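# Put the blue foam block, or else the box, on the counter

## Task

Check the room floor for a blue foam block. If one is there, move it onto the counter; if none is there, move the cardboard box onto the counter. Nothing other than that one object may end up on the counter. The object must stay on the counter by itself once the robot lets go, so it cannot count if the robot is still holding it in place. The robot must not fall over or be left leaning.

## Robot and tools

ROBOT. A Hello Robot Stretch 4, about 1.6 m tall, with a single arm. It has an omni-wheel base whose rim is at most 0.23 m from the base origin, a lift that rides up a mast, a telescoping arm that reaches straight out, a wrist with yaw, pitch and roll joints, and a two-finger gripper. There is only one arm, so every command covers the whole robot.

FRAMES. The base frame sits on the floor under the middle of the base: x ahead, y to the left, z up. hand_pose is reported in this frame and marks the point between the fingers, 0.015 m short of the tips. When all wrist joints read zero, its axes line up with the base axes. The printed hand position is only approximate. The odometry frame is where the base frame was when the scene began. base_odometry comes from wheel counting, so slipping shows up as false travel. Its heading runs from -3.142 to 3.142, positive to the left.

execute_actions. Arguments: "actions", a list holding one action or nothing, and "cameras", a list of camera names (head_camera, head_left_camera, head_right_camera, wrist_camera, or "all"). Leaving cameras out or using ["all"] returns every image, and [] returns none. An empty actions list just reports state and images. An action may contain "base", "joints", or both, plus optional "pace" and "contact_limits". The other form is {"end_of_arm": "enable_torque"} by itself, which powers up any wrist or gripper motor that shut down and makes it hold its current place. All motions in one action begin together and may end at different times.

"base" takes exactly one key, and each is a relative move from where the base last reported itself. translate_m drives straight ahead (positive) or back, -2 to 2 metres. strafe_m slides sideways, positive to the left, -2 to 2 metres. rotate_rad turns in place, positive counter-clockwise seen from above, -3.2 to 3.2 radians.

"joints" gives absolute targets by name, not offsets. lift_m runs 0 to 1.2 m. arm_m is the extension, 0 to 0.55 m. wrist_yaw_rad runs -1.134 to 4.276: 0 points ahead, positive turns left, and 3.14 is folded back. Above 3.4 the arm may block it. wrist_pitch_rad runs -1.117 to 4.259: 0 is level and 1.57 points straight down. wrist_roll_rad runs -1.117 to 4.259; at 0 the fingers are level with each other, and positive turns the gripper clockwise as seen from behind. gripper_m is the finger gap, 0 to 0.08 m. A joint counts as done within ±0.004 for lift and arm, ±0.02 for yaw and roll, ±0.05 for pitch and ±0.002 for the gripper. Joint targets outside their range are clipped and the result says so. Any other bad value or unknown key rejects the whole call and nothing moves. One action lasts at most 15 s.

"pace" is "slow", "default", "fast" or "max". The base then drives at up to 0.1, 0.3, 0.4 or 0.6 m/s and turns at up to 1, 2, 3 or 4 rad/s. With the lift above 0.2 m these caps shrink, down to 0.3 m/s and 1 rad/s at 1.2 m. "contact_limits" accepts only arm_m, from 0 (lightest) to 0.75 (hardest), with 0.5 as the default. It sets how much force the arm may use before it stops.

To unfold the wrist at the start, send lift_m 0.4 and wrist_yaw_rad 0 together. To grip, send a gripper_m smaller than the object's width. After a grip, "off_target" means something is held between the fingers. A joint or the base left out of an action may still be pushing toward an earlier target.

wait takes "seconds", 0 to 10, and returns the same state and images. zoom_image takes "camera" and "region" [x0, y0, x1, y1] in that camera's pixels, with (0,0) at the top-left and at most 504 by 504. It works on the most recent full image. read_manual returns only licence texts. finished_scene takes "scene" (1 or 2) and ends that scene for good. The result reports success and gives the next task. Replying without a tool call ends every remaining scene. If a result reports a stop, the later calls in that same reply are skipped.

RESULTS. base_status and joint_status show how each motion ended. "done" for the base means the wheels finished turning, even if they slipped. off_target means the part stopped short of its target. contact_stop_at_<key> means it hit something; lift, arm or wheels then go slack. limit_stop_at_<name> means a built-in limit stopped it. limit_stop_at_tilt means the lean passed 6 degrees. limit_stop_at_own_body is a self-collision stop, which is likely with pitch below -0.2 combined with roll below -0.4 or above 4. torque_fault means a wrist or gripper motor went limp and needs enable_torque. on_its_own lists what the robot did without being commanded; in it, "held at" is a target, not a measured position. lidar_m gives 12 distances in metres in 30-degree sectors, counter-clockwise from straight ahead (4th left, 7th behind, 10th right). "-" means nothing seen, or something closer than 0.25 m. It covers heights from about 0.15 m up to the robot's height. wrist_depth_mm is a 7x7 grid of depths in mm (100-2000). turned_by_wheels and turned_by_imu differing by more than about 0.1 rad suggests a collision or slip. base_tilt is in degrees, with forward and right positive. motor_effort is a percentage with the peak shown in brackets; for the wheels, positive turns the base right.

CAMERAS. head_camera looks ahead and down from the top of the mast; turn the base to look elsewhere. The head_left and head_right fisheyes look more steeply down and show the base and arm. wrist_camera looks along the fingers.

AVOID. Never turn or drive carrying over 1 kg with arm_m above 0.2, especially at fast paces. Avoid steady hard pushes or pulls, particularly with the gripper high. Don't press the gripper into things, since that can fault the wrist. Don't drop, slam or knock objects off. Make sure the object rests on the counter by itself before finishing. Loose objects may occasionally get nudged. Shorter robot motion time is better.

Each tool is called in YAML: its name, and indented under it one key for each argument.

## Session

execute_actions:
  actions: []

Scene clock: 0.00 s.
base_odometry: x=+0.000 y=+0.000 heading=+0.000 (m, m, rad; odometry frame)
turned_by_wheels: +0.000 (rad since the last result)
turned_by_imu: +0.000 (rad since the last result)
base_tilt: forward=-0.1 right=-0.8 (deg)
lidar_m: 1.19 0.99 0.93 1.00 1.38 2.56 2.71 1.16 1.11 1.15 1.17 1.13
base_status: not commanded
joint_positions: lift_m=+0.238 arm_m=-0.001 wrist_yaw_rad=+3.116 wrist_pitch_rad=+0.004 wrist_roll_rad=+0.006 gripper_m=+0.040
joint_status: not commanded
motor_effort: lift_m=+18 arm_m=+0 wrist_yaw_rad=+2 wrist_pitch_rad=-9 wrist_roll_rad=+0 gripper_m=-1 wheel_0=+0 wheel_1=+1 wheel_2=+0 (%)
hand_pose: x=-0.0402 y=+0.0928 z=+0.4151 quat_wxyz=(+0.013, -0.002, +0.003, +1.000) (m; base frame)
wrist_depth_mm: - 135 - - - - - / - 125 - - - - - / - 136 220 - - - - / 135 141 - - - - - / 1118 - - - - - - / 1118 1366 155 1281 1397 1366 1336 / - - - 1008 - - 960
pictures: head_camera, head_left_camera, head_right_camera, wrist_camera
Images, in order (width x height): head_camera 420x560, head_left_camera 420x672, head_right_camera 420x672, wrist_camera 616x392.

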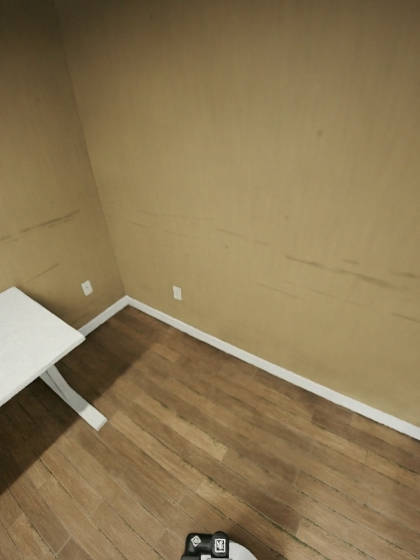

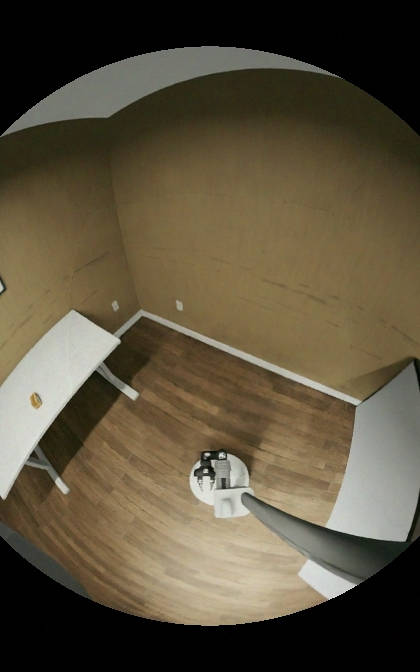

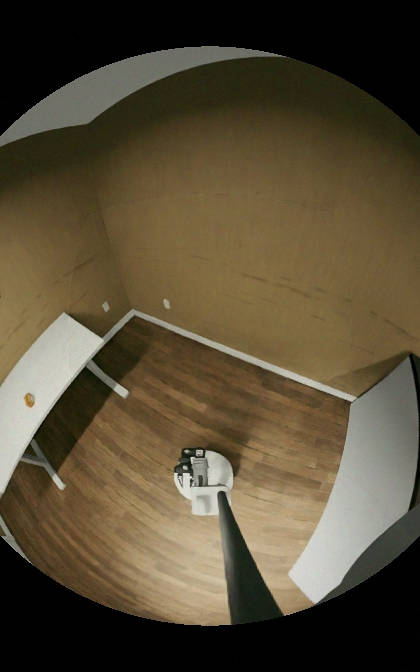

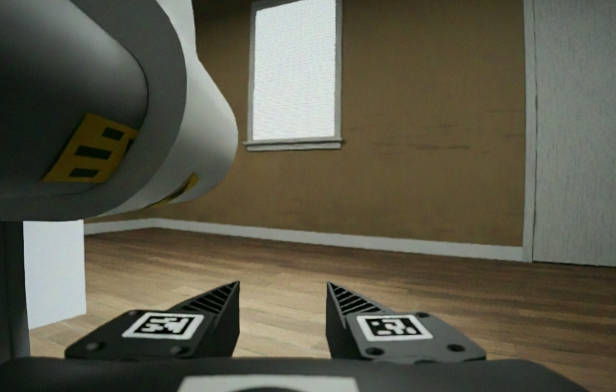

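execute_actions:
  actions:
    - {"base": {"translate_m": -1.05}, "joints": {"lift_m": 0.2}, "pace": "max"}
  cameras: ["head_left_camera"]

execute_actions:
  actions:
    - {"base": {"rotate_rad": -2.17}, "pace": "fast"}

Scene clock: 10.67 s.
base_odometry: x=-1.050 y=+0.001 heading=-0.001 (m, m, rad; odometry frame)
turned_by_wheels: -0.001 (rad since the last result)
turned_by_imu: +0.001 (rad since the last result)
base_tilt: forward=-0.1 right=-0.8 (deg)
lidar_m: 2.12 1.51 1.46 2.34 1.72 1.67 1.72 2.50 0.84 0.60 0.82 2.03
base_status: done
joint_positions: lift_m=+0.200 arm_m=-0.001 wrist_yaw_rad=+3.116 wrist_pitch_rad=+0.004 wrist_roll_rad=+0.006 gripper_m=+0.040
joint_status: all done
motor_effort: lift_m=+15(17) arm_m=+0(0) wrist_yaw_rad=+2(3) wrist_pitch_rad=-10(9) wrist_roll_rad=+0(1) gripper_m=-2(1) wheel_0=-5(8) wheel_1=-4(11) wheel_2=-2(18) (%)
hand_pose: x=-0.0402 y=+0.0928 z=+0.3777 quat_wxyz=(+0.013, -0.002, +0.003, +1.000) (m; base frame)
wrist_depth_mm: - 135 - 1921 1708 1576 1430 / - 125 - 1921 1708 1537 1430 / - 136 220 1983 1708 1537 1430 / 135 141 - 1921 1756 1576 1430 / - - - 1921 1756 1576 1464 / 1182 1255 156 1160 1281 1281 1229 / - - - 917 - - 891
pictures: head_left_camera
Images, in order (width x height): head_left_camera 420x672.

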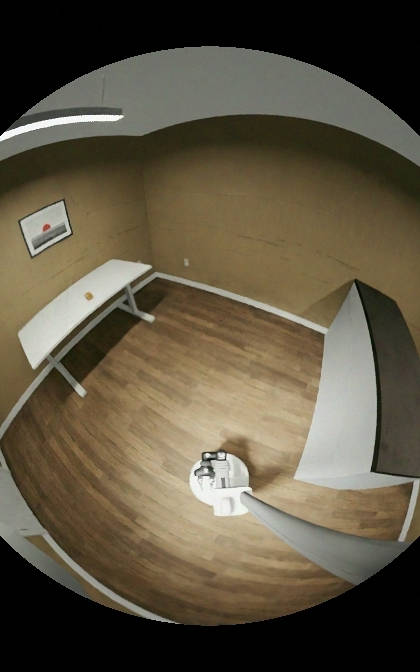

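Scene clock: 12.67 s.
base_odometry: x=-1.050 y=+0.000 heading=-2.170 (m, m, rad; odometry frame)
turned_by_wheels: -2.170 (rad since the last result)
turned_by_imu: -2.129 (rad since the last result)
base_tilt: forward=+0.0 right=-0.7 (deg)
lidar_m: 1.13 0.59 0.78 1.82 2.10 1.58 1.49 2.34 1.80 1.67 1.69 2.27
base_status: done
joint_positions: lift_m=+0.200 arm_m=-0.001 wrist_yaw_rad=+3.116 wrist_pitch_rad=+0.004 wrist_roll_rad=+0.006 gripper_m=+0.040
joint_status: not commanded
motor_effort: lift_m=+15(15) arm_m=+0(0) wrist_yaw_rad=+1(0) wrist_pitch_rad=-10(10) wrist_roll_rad=+0(0) gripper_m=-1(1) wheel_0=+3(7) wheel_1=+1(15) wheel_2=+1(12) (%)
hand_pose: x=-0.0402 y=+0.0928 z=+0.3777 quat_wxyz=(+0.013, -0.002, +0.003, +1.000) (m; base frame)
wrist_depth_mm: - 135 - - - - - / - 125 - - - - - / - 136 220 - - - - / 134 141 - - - - - / - - - - - - - / 1138 1255 155 1160 1281 1281 1229 / - - - 931 - - 891
pictures: head_camera, head_left_camera, head_right_camera, wrist_camera
Images, in order (width x height): head_camera 420x560, head_left_camera 420x672, head_right_camera 420x672, wrist_camera 616x392.

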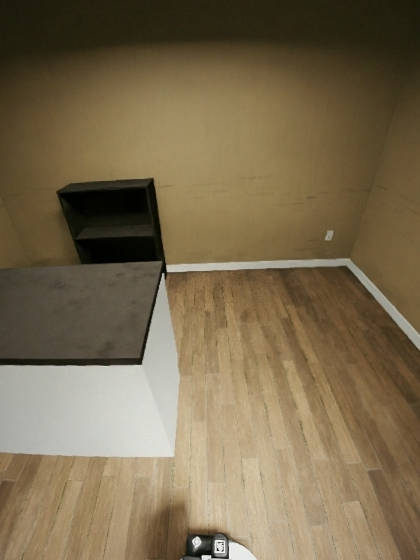

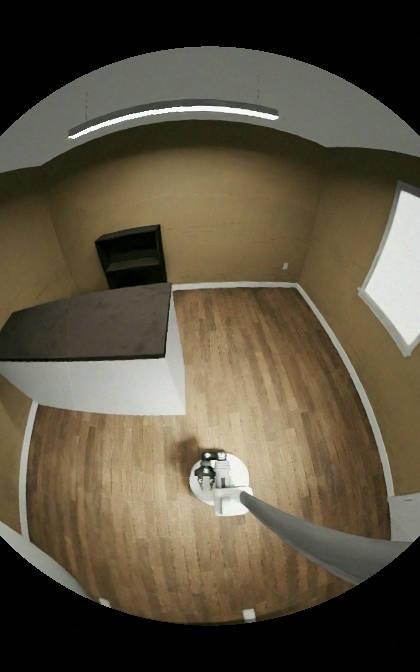

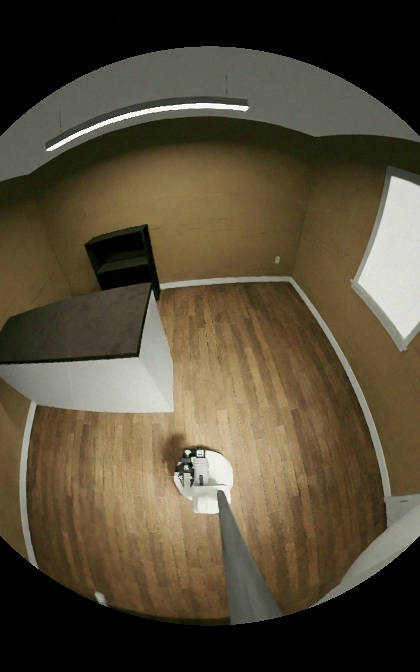

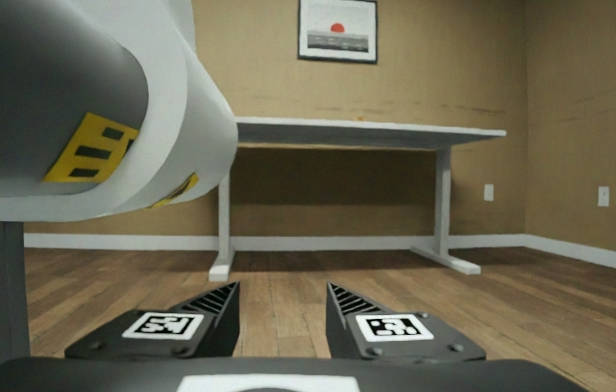

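execute_actions:
  actions:
    - {"base": {"rotate_rad": -0.25}, "pace": "fast"}
  cameras: []

execute_actions:
  actions:
    - {"base": {"translate_m": 1.4}, "pace": "max"}

Scene clock: 14.67 s.
base_odometry: x=-1.050 y=+0.000 heading=-2.420 (m, m, rad; odometry frame)
turned_by_wheels: -0.249 (rad since the last result)
turned_by_imu: -0.244 (rad since the last result)
base_tilt: forward=-0.1 right=-0.8 (deg)
lidar_m: 2.45 0.60 0.63 1.11 2.04 1.80 1.46 1.48 2.03 1.69 1.68 1.88
base_status: done
joint_positions: lift_m=+0.200 arm_m=-0.001 wrist_yaw_rad=+3.116 wrist_pitch_rad=+0.004 wrist_roll_rad=+0.006 gripper_m=+0.040
joint_status: not commanded
motor_effort: lift_m=+15(15) arm_m=+0(0) wrist_yaw_rad=+0(1) wrist_pitch_rad=-10(10) wrist_roll_rad=+0(0) gripper_m=-1(1) wheel_0=+5(10) wheel_1=+4(11) wheel_2=+2(11) (%)
hand_pose: x=-0.0402 y=+0.0928 z=+0.3777 quat_wxyz=(+0.013, -0.002, +0.003, +1.000) (m; base frame)
wrist_depth_mm: - 135 - - - - 1921 / - 125 - - - - 1921 / - 136 220 - - - 1921 / 135 141 - - - - 1921 / 1983 - - - - - 1863 / 1160 1255 156 1182 1281 1255 1255 / - - - 931 - - 891
pictures: none
No camera images: the call's "cameras" was empty. Leave "cameras" out to get every camera's image.

Scene clock: 18.50 s.
base_odometry: x=-2.100 y=-0.925 heading=-2.419 (m, m, rad; odometry frame)
turned_by_wheels: +0.000 (rad since the last result)
turned_by_imu: +0.001 (rad since the last result)
base_tilt: forward=-0.1 right=-0.8 (deg)
lidar_m: 1.12 1.12 1.22 1.52 0.65 0.71 3.62 2.78 1.50 1.24 1.24 1.37
base_status: done
joint_positions: lift_m=+0.200 arm_m=-0.001 wrist_yaw_rad=+3.116 wrist_pitch_rad=+0.004 wrist_roll_rad=+0.006 gripper_m=+0.040
joint_status: not commanded
motor_effort: lift_m=+15(15) arm_m=-1(0) wrist_yaw_rad=+2(2) wrist_pitch_rad=-11(9) wrist_roll_rad=+0(0) gripper_m=-1(1) wheel_0=+2(11) wheel_1=+1(11) wheel_2=+2(19) (%)
hand_pose: x=-0.0402 y=+0.0929 z=+0.3776 quat_wxyz=(+0.013, -0.002, +0.003, +1.000) (m; base frame)
wrist_depth_mm: - 135 - - 1008 715 580 / - 125 - - 991 723 574 / - 136 220 - 991 715 580 / 135 141 - - 1008 723 580 / - - - - 991 715 574 / 1160 1281 155 1160 866 707 574 / - - - 931 - - 580
pictures: head_camera, head_left_camera, head_right_camera, wrist_camera
Images, in order (width x height): head_camera 420x560, head_left_camera 420x672, head_right_camera 420x672, wrist_camera 616x392.

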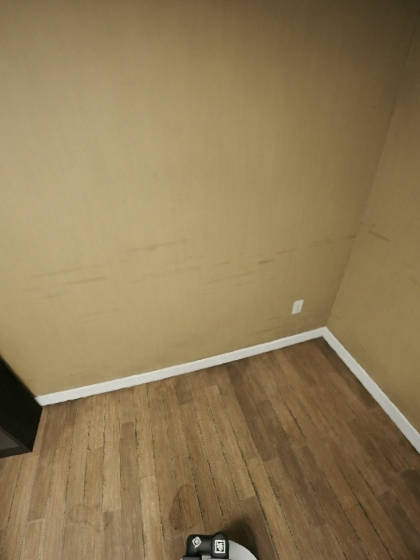

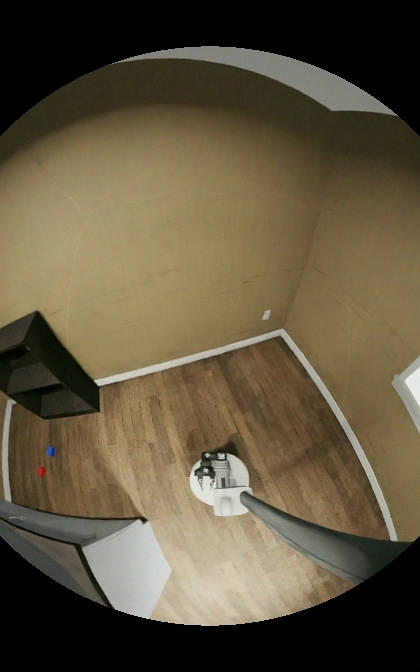

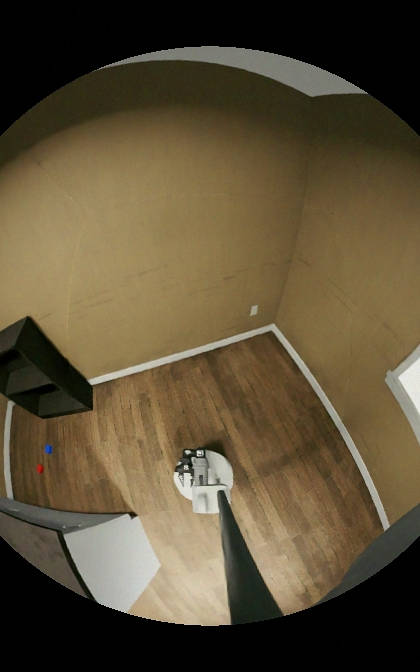

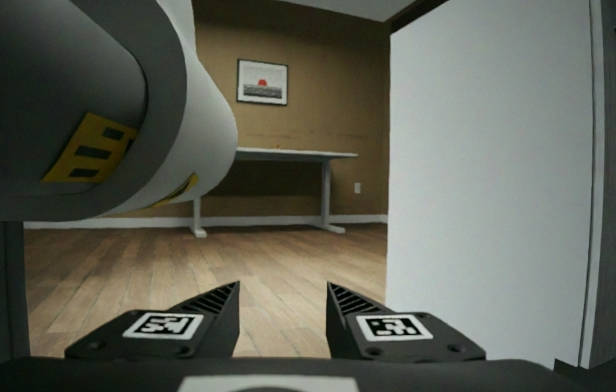

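execute_actions:
  actions:
    - {"base": {"rotate_rad": 1.64}, "joints": {"lift_m": 0.4, "wrist_yaw_rad": 0, "gripper_m": 0.08}, "pace": "fast"}

Scene clock: 23.60 s.
base_odometry: x=-2.100 y=-0.925 heading=-0.780 (m, m, rad; odometry frame)
turned_by_wheels: +1.639 (rad since the last result)
turned_by_imu: +1.610 (rad since the last result)
base_tilt: forward=-0.1 right=-0.7 (deg)
lidar_m: 1.80 0.66 0.75 2.81 2.44 1.37 1.21 1.24 1.35 1.12 1.13 1.21
base_status: done
joint_positions: lift_m=+0.400 arm_m=-0.001 wrist_yaw_rad=+0.001 wrist_pitch_rad=+0.004 wrist_roll_rad=+0.006 gripper_m=+0.080
joint_status: all done
motor_effort: lift_m=+22(25) arm_m=+0(1) wrist_yaw_rad=-1(7) wrist_pitch_rad=-9(10) wrist_roll_rad=+0(1) gripper_m=+0(0) wheel_0=-6(14) wheel_1=-4(13) wheel_2=-3(14) (%)
hand_pose: x=+0.3829 y=-0.0873 z=+0.5771 quat_wxyz=(+1.000, +0.003, +0.002, +0.000) (m; base frame)
wrist_depth_mm: 1921 - - - 1921 1025 878 / 715 - - - 1618 1205 891 / 723 1618 - - 1661 1255 904 / 732 1618 - - 1661 1078 904 / 741 1618 - - 1618 1255 904 / 668 126 1618 1808 158 891 917 / - - 1308 1366 132 - -
pictures: head_camera, head_left_camera, head_right_camera, wrist_camera
Images, in order (width x height): head_camera 420x560, head_left_camera 420x672, head_right_camera 420x672, wrist_camera 616x392.

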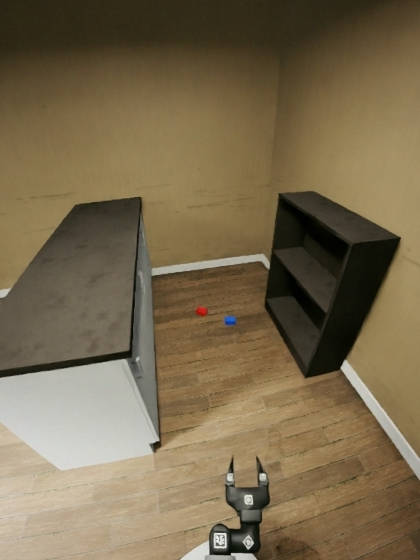

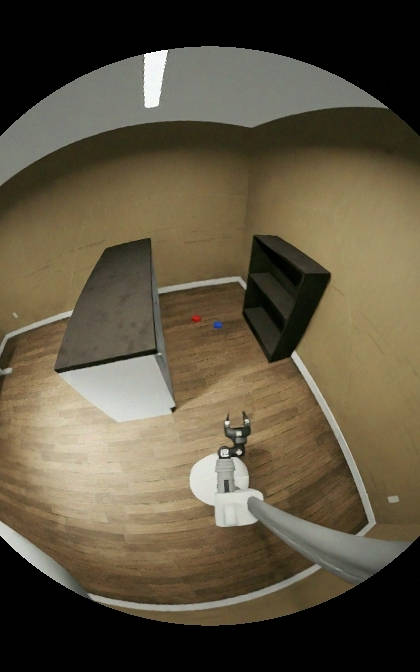

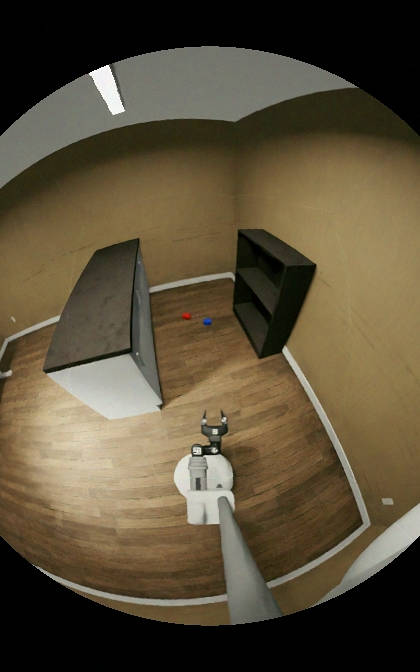

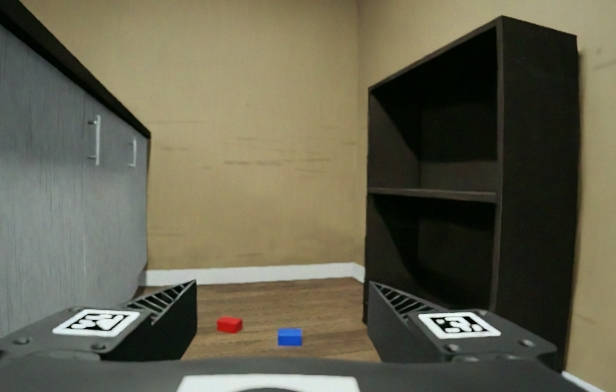

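execute_actions:
  actions:
    - {"base": {"translate_m": 1.05}, "joints": {"lift_m": 0.3, "arm_m": 0.42, "wrist_pitch_rad": 1.57, "wrist_roll_rad": 1.57}, "pace": "max"}
  cameras: ["wrist_camera", "head_camera"]

Scene clock: 28.47 s.
base_odometry: x=-1.353 y=-1.663 heading=-0.779 (m, m, rad; odometry frame)
turned_by_wheels: +0.001 (rad since the last result)
turned_by_imu: +0.002 (rad since the last result)
base_tilt: forward=-0.1 right=-0.7 (deg)
lidar_m: 1.45 0.80 0.45 0.35 0.38 0.44 2.29 1.74 1.02 0.55 0.57 0.65
base_status: done
joint_positions: lift_m=+0.300 arm_m=+0.419 wrist_yaw_rad=+0.000 wrist_pitch_rad=+1.570 wrist_roll_rad=+1.569 gripper_m=+0.080
joint_status: all done
motor_effort: lift_m=+15(19) arm_m=+8(9) wrist_yaw_rad=+2(0) wrist_pitch_rad=-1(5) wrist_roll_rad=+1(5) gripper_m=+0(0) wheel_0=+4(13) wheel_1=+4(11) wheel_2=+0(17) (%)
hand_pose: x=+0.5896 y=-0.0874 z=+0.2658 quat_wxyz=(+0.501, +0.500, +0.500, -0.499) (m; base frame)
wrist_depth_mm: 394 402 407 407 415 424 424 / 397 402 404 413 418 424 424 / 402 402 410 413 418 424 430 / 402 404 413 418 421 427 430 / 404 410 413 373 424 430 433 / 404 127 415 421 158 430 439 / - - 415 424 132 - -
pictures: head_camera, wrist_camera
Images, in order (width x height): head_camera 420x560, wrist_camera 616x392.

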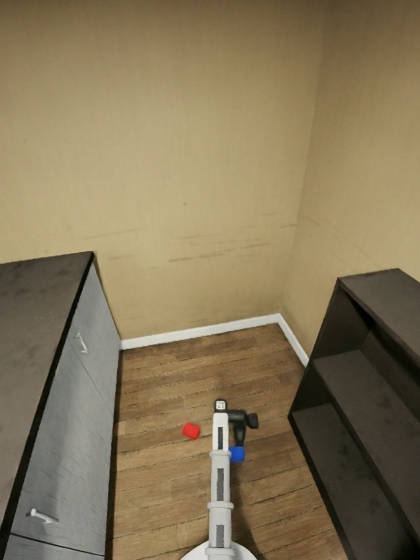

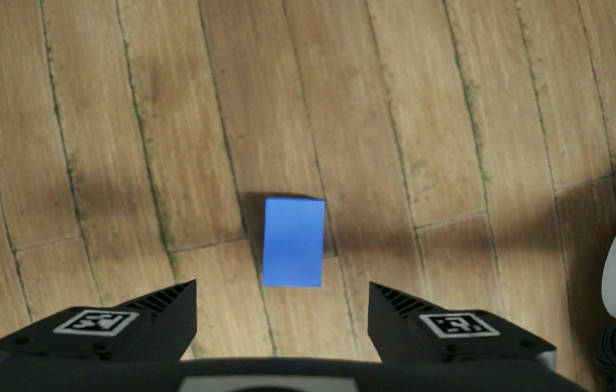

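execute_actions:
  actions:
    - {"joints": {"lift_m": 0.112, "arm_m": 0.411, "wrist_roll_rad": 1.61}, "pace": "fast"}
  cameras: ["wrist_camera"]

Scene clock: 32.63 s.
base_odometry: x=-1.353 y=-1.663 heading=-0.779 (m, m, rad; odometry frame)
turned_by_wheels: +0.000 (rad since the last result)
turned_by_imu: +0.001 (rad since the last result)
base_tilt: forward=-0.1 right=-0.8 (deg)
lidar_m: 1.45 0.77 0.44 0.37 0.38 0.46 2.29 1.74 1.03 0.55 0.57 0.69
base_status: not commanded
joint_positions: lift_m=+0.112 arm_m=+0.413 wrist_yaw_rad=+0.000 wrist_pitch_rad=+1.570 wrist_roll_rad=+1.609 gripper_m=+0.080
joint_status: all done
motor_effort: lift_m=+13(15) arm_m=-9(10) wrist_yaw_rad=+0(1) wrist_pitch_rad=-2(2) wrist_roll_rad=+2(4) gripper_m=+0(0) wheel_0=+4(5) wheel_1=+4(5) wheel_2=+0(0) (%)
hand_pose: x=+0.5836 y=-0.0874 z=+0.0779 quat_wxyz=(+0.490, +0.510, +0.490, -0.509) (m; base frame)
wrist_depth_mm: 216 219 222 224 229 231 - / 217 220 224 226 229 232 235 / 219 221 224 227 229 233 236 / 220 222 224 228 231 235 237 / 221 224 225 184 232 236 238 / 221 127 183 185 158 237 240 / - - 185 186 132 - -
pictures: wrist_camera
Images, in order (width x height): wrist_camera 616x392.

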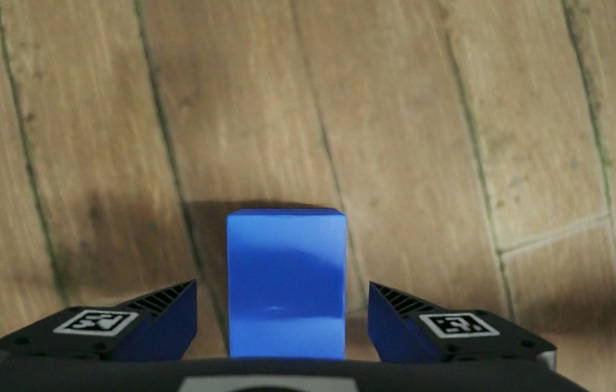

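execute_actions:
  actions:
    - {"joints": {"lift_m": 0.063}}
  cameras: ["wrist_camera"]

execute_actions:
  actions:
    - {"joints": {"gripper_m": 0.045}}
  cameras: ["wrist_camera"]

Scene clock: 34.73 s.
base_odometry: x=-1.353 y=-1.663 heading=-0.779 (m, m, rad; odometry frame)
turned_by_wheels: +0.000 (rad since the last result)
turned_by_imu: +0.001 (rad since the last result)
base_tilt: forward=-0.1 right=-0.8 (deg)
lidar_m: 1.46 0.77 0.45 0.37 0.38 0.43 2.29 1.78 1.02 0.51 0.57 0.70
base_status: not commanded
joint_positions: lift_m=+0.063 arm_m=+0.413 wrist_yaw_rad=+0.000 wrist_pitch_rad=+1.570 wrist_roll_rad=+1.609 gripper_m=+0.080
joint_status: all done
motor_effort: lift_m=+13(14) arm_m=-9(9) wrist_yaw_rad=+1(0) wrist_pitch_rad=-2(1) wrist_roll_rad=+2(2) gripper_m=+0(0) wheel_0=+5(4) wheel_1=+5(4) wheel_2=+0(0) (%)
hand_pose: x=+0.5836 y=-0.0874 z=+0.0290 quat_wxyz=(+0.490, +0.510, +0.490, -0.509) (m; base frame)
wrist_depth_mm: 170 172 175 177 179 181 - / 171 173 176 178 180 182 184 / 172 174 176 178 181 183 185 / 173 175 177 179 181 184 186 / 173 175 134 135 183 185 187 / 174 127 135 135 142 186 188 / - - 135 136 131 - -
pictures: wrist_camera
Images, in order (width x height): wrist_camera 616x392.

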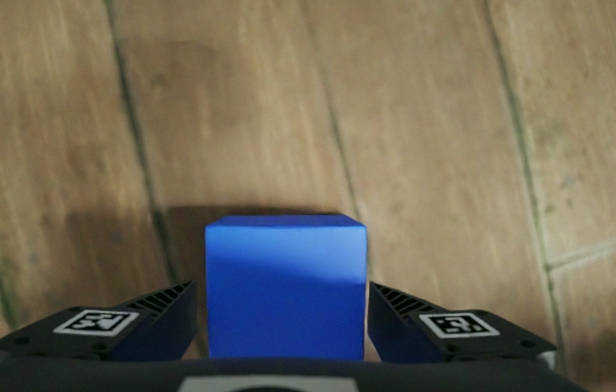

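Scene clock: 35.77 s.
base_odometry: x=-1.353 y=-1.663 heading=-0.779 (m, m, rad; odometry frame)
turned_by_wheels: +0.000 (rad since the last result)
turned_by_imu: +0.000 (rad since the last result)
base_tilt: forward=-0.1 right=-0.7 (deg)
lidar_m: 1.44 0.78 0.46 0.37 0.36 0.45 2.29 1.76 1.02 0.56 0.55 0.69
base_status: not commanded
joint_positions: lift_m=+0.063 arm_m=+0.413 wrist_yaw_rad=+0.000 wrist_pitch_rad=+1.570 wrist_roll_rad=+1.609 gripper_m=+0.058
joint_status: gripper_m off_target (ended at +0.058, target +0.045)
on_its_own: gripper_m is held at +0.052, not at your +0.045, by its contact guard: the fingers met something
motor_effort: lift_m=+13(13) arm_m=-9(9) wrist_yaw_rad=+3(0) wrist_pitch_rad=-2(1) wrist_roll_rad=+2(2) gripper_m=-38(39) wheel_0=+5(4) wheel_1=+5(4) wheel_2=+0(0) (%)
hand_pose: x=+0.5836 y=-0.0874 z=+0.0290 quat_wxyz=(+0.490, +0.510, +0.490, -0.509) (m; base frame)
wrist_depth_mm: 170 172 174 177 179 181 - / 171 173 175 178 180 182 184 / 172 174 176 178 181 183 185 / 173 175 177 179 181 184 186 / 173 176 134 135 182 185 187 / 174 175 134 136 137 186 188 / - - 134 136 - - -
pictures: wrist_camera
Images, in order (width x height): wrist_camera 616x392.

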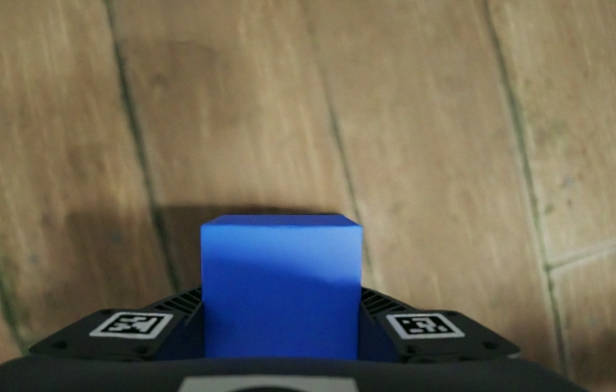

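execute_actions:
  actions:
    - {"joints": {"lift_m": 1.08, "arm_m": 0.54}, "pace": "max"}
  cameras: ["head_left_camera", "wrist_camera"]

Scene clock: 40.57 s.
base_odometry: x=-1.353 y=-1.663 heading=-0.779 (m, m, rad; odometry frame)
turned_by_wheels: +0.000 (rad since the last result)
turned_by_imu: +0.002 (rad since the last result)
base_tilt: forward=-0.1 right=-0.7 (deg)
lidar_m: 1.45 0.78 0.46 0.37 0.38 0.47 2.27 1.77 1.01 0.54 0.56 0.66
base_status: not commanded
joint_positions: lift_m=+1.080 arm_m=+0.538 wrist_yaw_rad=+0.000 wrist_pitch_rad=+1.570 wrist_roll_rad=+1.610 gripper_m=+0.058
joint_status: all done
on_its_own: gripper_m is held at +0.052, not at your +0.045, by its contact guard: the fingers met something
motor_effort: lift_m=+21(25) arm_m=+9(10) wrist_yaw_rad=+0(1) wrist_pitch_rad=-2(1) wrist_roll_rad=+1(1) gripper_m=-39(39) wheel_0=+5(4) wheel_1=+5(5) wheel_2=+0(1) (%)
hand_pose: x=+0.7096 y=-0.0874 z=+1.0453 quat_wxyz=(+0.490, +0.510, +0.490, -0.509) (m; base frame)
wrist_depth_mm: 991 1078 1138 1078 1098 1098 1229 / 1138 1160 1138 1118 1182 1205 1229 / 1138 1138 1182 1182 1205 1205 1255 / 1160 1182 1182 1182 1205 1025 1025 / 1138 1160 134 135 1205 1008 1025 / 1078 1160 134 136 137 1229 1255 / - - 135 136 - - 1098
pictures: head_left_camera, wrist_camera
Images, in order (width x height): head_left_camera 420x672, wrist_camera 616x392.

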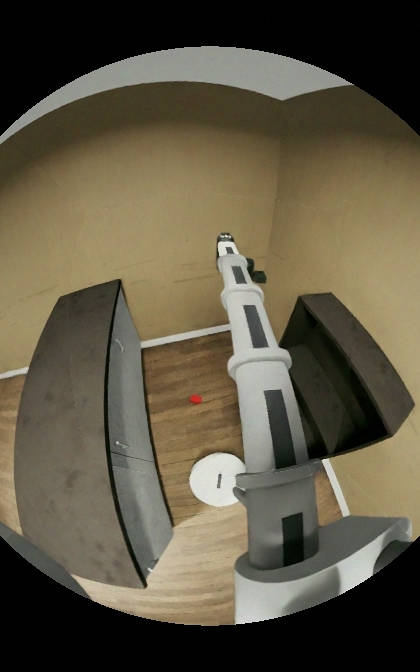

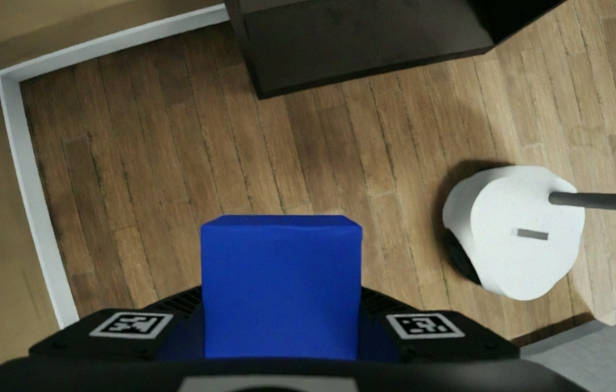

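execute_actions:
  actions:
    - {"base": {"rotate_rad": 1.42}, "pace": "default"}
  cameras: ["head_right_camera", "wrist_camera"]

Scene clock: 44.97 s.
base_odometry: x=-1.353 y=-1.663 heading=+0.640 (m, m, rad; odometry frame)
turned_by_wheels: +1.419 (rad since the last result)
turned_by_imu: +1.394 (rad since the last result)
base_tilt: forward=+0.0 right=-0.7 (deg)
lidar_m: 0.38 0.39 0.42 2.25 2.27 1.12 0.58 0.55 0.63 1.45 1.11 0.51
base_status: done
joint_positions: lift_m=+1.080 arm_m=+0.539 wrist_yaw_rad=+0.000 wrist_pitch_rad=+1.570 wrist_roll_rad=+1.610 gripper_m=+0.058
joint_status: not commanded
on_its_own: gripper_m is held at +0.052, not at your +0.045, by its contact guard: the fingers met something
motor_effort: lift_m=+21(21) arm_m=+8(9) wrist_yaw_rad=-2(0) wrist_pitch_rad=-1(0) wrist_roll_rad=+1(2) gripper_m=-39(39) wheel_0=-4(8) wheel_1=-4(11) wheel_2=-4(11) (%)
hand_pose: x=+0.7098 y=-0.0874 z=+1.0453 quat_wxyz=(+0.491, +0.510, +0.490, -0.509) (m; base frame)
wrist_depth_mm: 272 273 277 281 285 1205 1205 / 271 276 279 282 287 290 1255 / 273 276 281 283 287 291 1229 / 274 278 281 285 290 293 1025 / 276 279 133 135 290 294 298 / 278 279 134 136 137 297 300 / - - 134 136 - - -
pictures: head_right_camera, wrist_camera
Images, in order (width x height): head_right_camera 420x672, wrist_camera 616x392.

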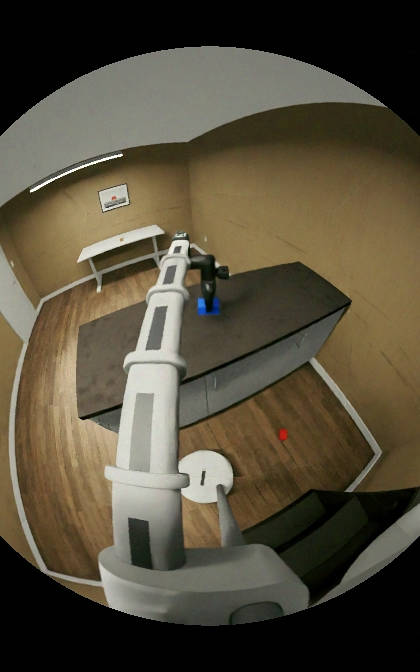

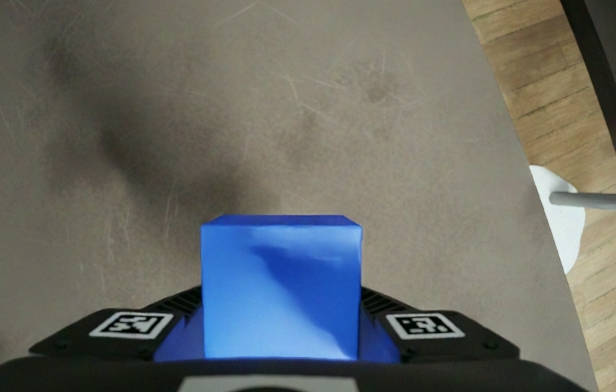

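execute_actions:
  actions:
    - {"joints": {"lift_m": 0.976}}
  cameras: []

execute_actions:
  actions:
    - {"joints": {"gripper_m": 0.08}}
  cameras: ["wrist_camera"]

execute_actions:
  actions:
    - {"joints": {"lift_m": 1.05}, "pace": "fast"}
  cameras: ["wrist_camera", "head_right_camera"]

Scene clock: 48.23 s.
base_odometry: x=-1.353 y=-1.663 heading=+0.640 (m, m, rad; odometry frame)
turned_by_wheels: +0.000 (rad since the last result)
turned_by_imu: +0.001 (rad since the last result)
base_tilt: forward=+0.0 right=-0.8 (deg)
lidar_m: 0.40 0.38 0.41 2.26 2.27 1.13 0.58 0.56 0.65 1.46 1.09 0.52
base_status: not commanded
joint_positions: lift_m=+0.976 arm_m=+0.539 wrist_yaw_rad=+0.000 wrist_pitch_rad=+1.570 wrist_roll_rad=+1.610 gripper_m=+0.058
joint_status: all done
on_its_own: gripper_m is held at +0.052, not at your +0.045, by its contact guard: the fingers met something
motor_effort: lift_m=+13(19) arm_m=+8(7) wrist_yaw_rad=-1(1) wrist_pitch_rad=-1(1) wrist_roll_rad=+1(2) gripper_m=-39(39) wheel_0=-4(4) wheel_1=-4(4) wheel_2=-4(4) (%)
hand_pose: x=+0.7098 y=-0.0874 z=+0.9419 quat_wxyz=(+0.491, +0.510, +0.490, -0.509) (m; base frame)
wrist_depth_mm: 173 175 177 180 182 183 - / 173 176 178 180 182 185 187 / 174 176 179 181 183 186 187 / 175 177 179 181 184 187 189 / 176 178 134 135 185 188 190 / 177 178 134 135 137 189 191 / - - 134 136 - - -
pictures: none
No camera images: the call's "cameras" was empty. Leave "cameras" out to get every camera's image.

Scene clock: 49.17 s.
base_odometry: x=-1.353 y=-1.663 heading=+0.640 (m, m, rad; odometry frame)
turned_by_wheels: +0.000 (rad since the last result)
turned_by_imu: +0.000 (rad since the last result)
base_tilt: forward=-0.1 right=-0.7 (deg)
lidar_m: 0.40 0.34 0.43 2.28 2.26 1.13 0.57 0.55 0.63 1.45 1.11 0.52
base_status: not commanded
joint_positions: lift_m=+0.976 arm_m=+0.539 wrist_yaw_rad=+0.000 wrist_pitch_rad=+1.570 wrist_roll_rad=+1.610 gripper_m=+0.080
joint_status: all done
motor_effort: lift_m=+13(13) arm_m=+8(8) wrist_yaw_rad=+1(1) wrist_pitch_rad=-1(1) wrist_roll_rad=+2(2) gripper_m=+0(38) wheel_0=-4(4) wheel_1=-4(4) wheel_2=-4(4) (%)
hand_pose: x=+0.7098 y=-0.0874 z=+0.9419 quat_wxyz=(+0.491, +0.510, +0.490, -0.509) (m; base frame)
wrist_depth_mm: 173 175 177 180 182 184 - / 173 176 178 180 182 185 186 / 175 177 179 181 183 186 187 / 176 177 180 182 185 187 189 / 176 178 137 138 185 188 190 / 177 127 138 138 142 189 191 / - - 138 139 132 - -
pictures: wrist_camera
Images, in order (width x height): wrist_camera 616x392.

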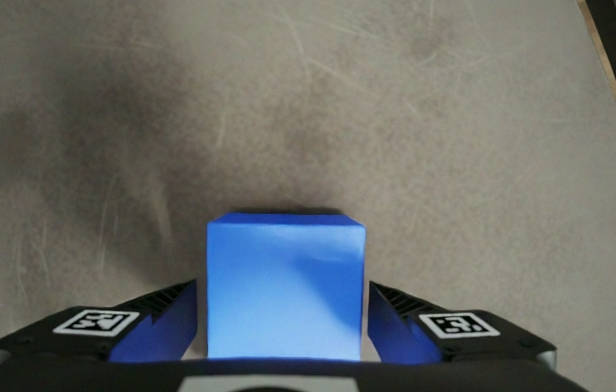

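Scene clock: 50.23 s.
base_odometry: x=-1.353 y=-1.663 heading=+0.640 (m, m, rad; odometry frame)
turned_by_wheels: +0.000 (rad since the last result)
turned_by_imu: +0.000 (rad since the last result)
base_tilt: forward=-0.1 right=-0.8 (deg)
lidar_m: 0.37 0.38 0.43 2.25 2.27 1.14 0.57 0.57 0.66 1.48 1.09 0.51
base_status: not commanded
joint_positions: lift_m=+1.050 arm_m=+0.539 wrist_yaw_rad=+0.000 wrist_pitch_rad=+1.570 wrist_roll_rad=+1.610 gripper_m=+0.080
joint_status: all done
motor_effort: lift_m=+23(25) arm_m=+7(8) wrist_yaw_rad=+0(3) wrist_pitch_rad=-2(0) wrist_roll_rad=+1(1) gripper_m=+0(0) wheel_0=-4(4) wheel_1=-4(5) wheel_2=-4(4) (%)
hand_pose: x=+0.7098 y=-0.0874 z=+1.0152 quat_wxyz=(+0.491, +0.510, +0.490, -0.509) (m; base frame)
wrist_depth_mm: 242 245 248 251 255 258 1182 / 244 246 250 253 256 259 1182 / 245 248 251 254 258 260 1205 / 245 249 252 254 258 262 266 / 247 250 252 211 259 264 266 / 248 127 211 213 158 263 268 / - - 254 213 132 - -
pictures: head_right_camera, wrist_camera
Images, in order (width x height): head_right_camera 420x672, wrist_camera 616x392.

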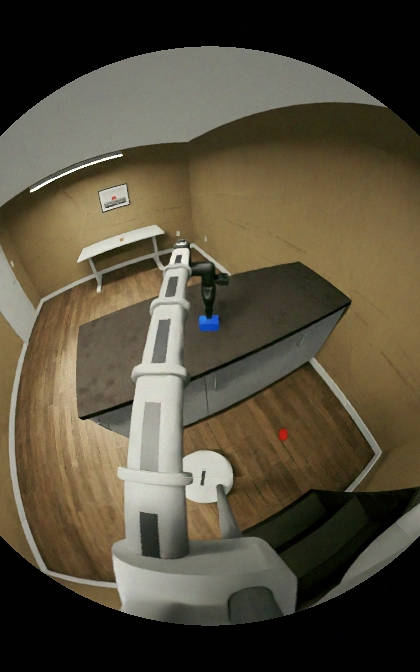

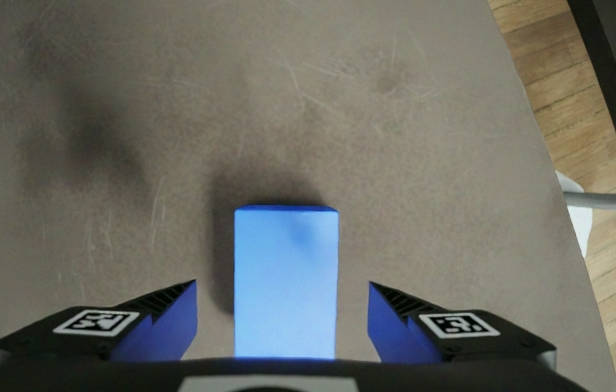

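finished_scene:
  scene: 2

The scene is finished: the task was done.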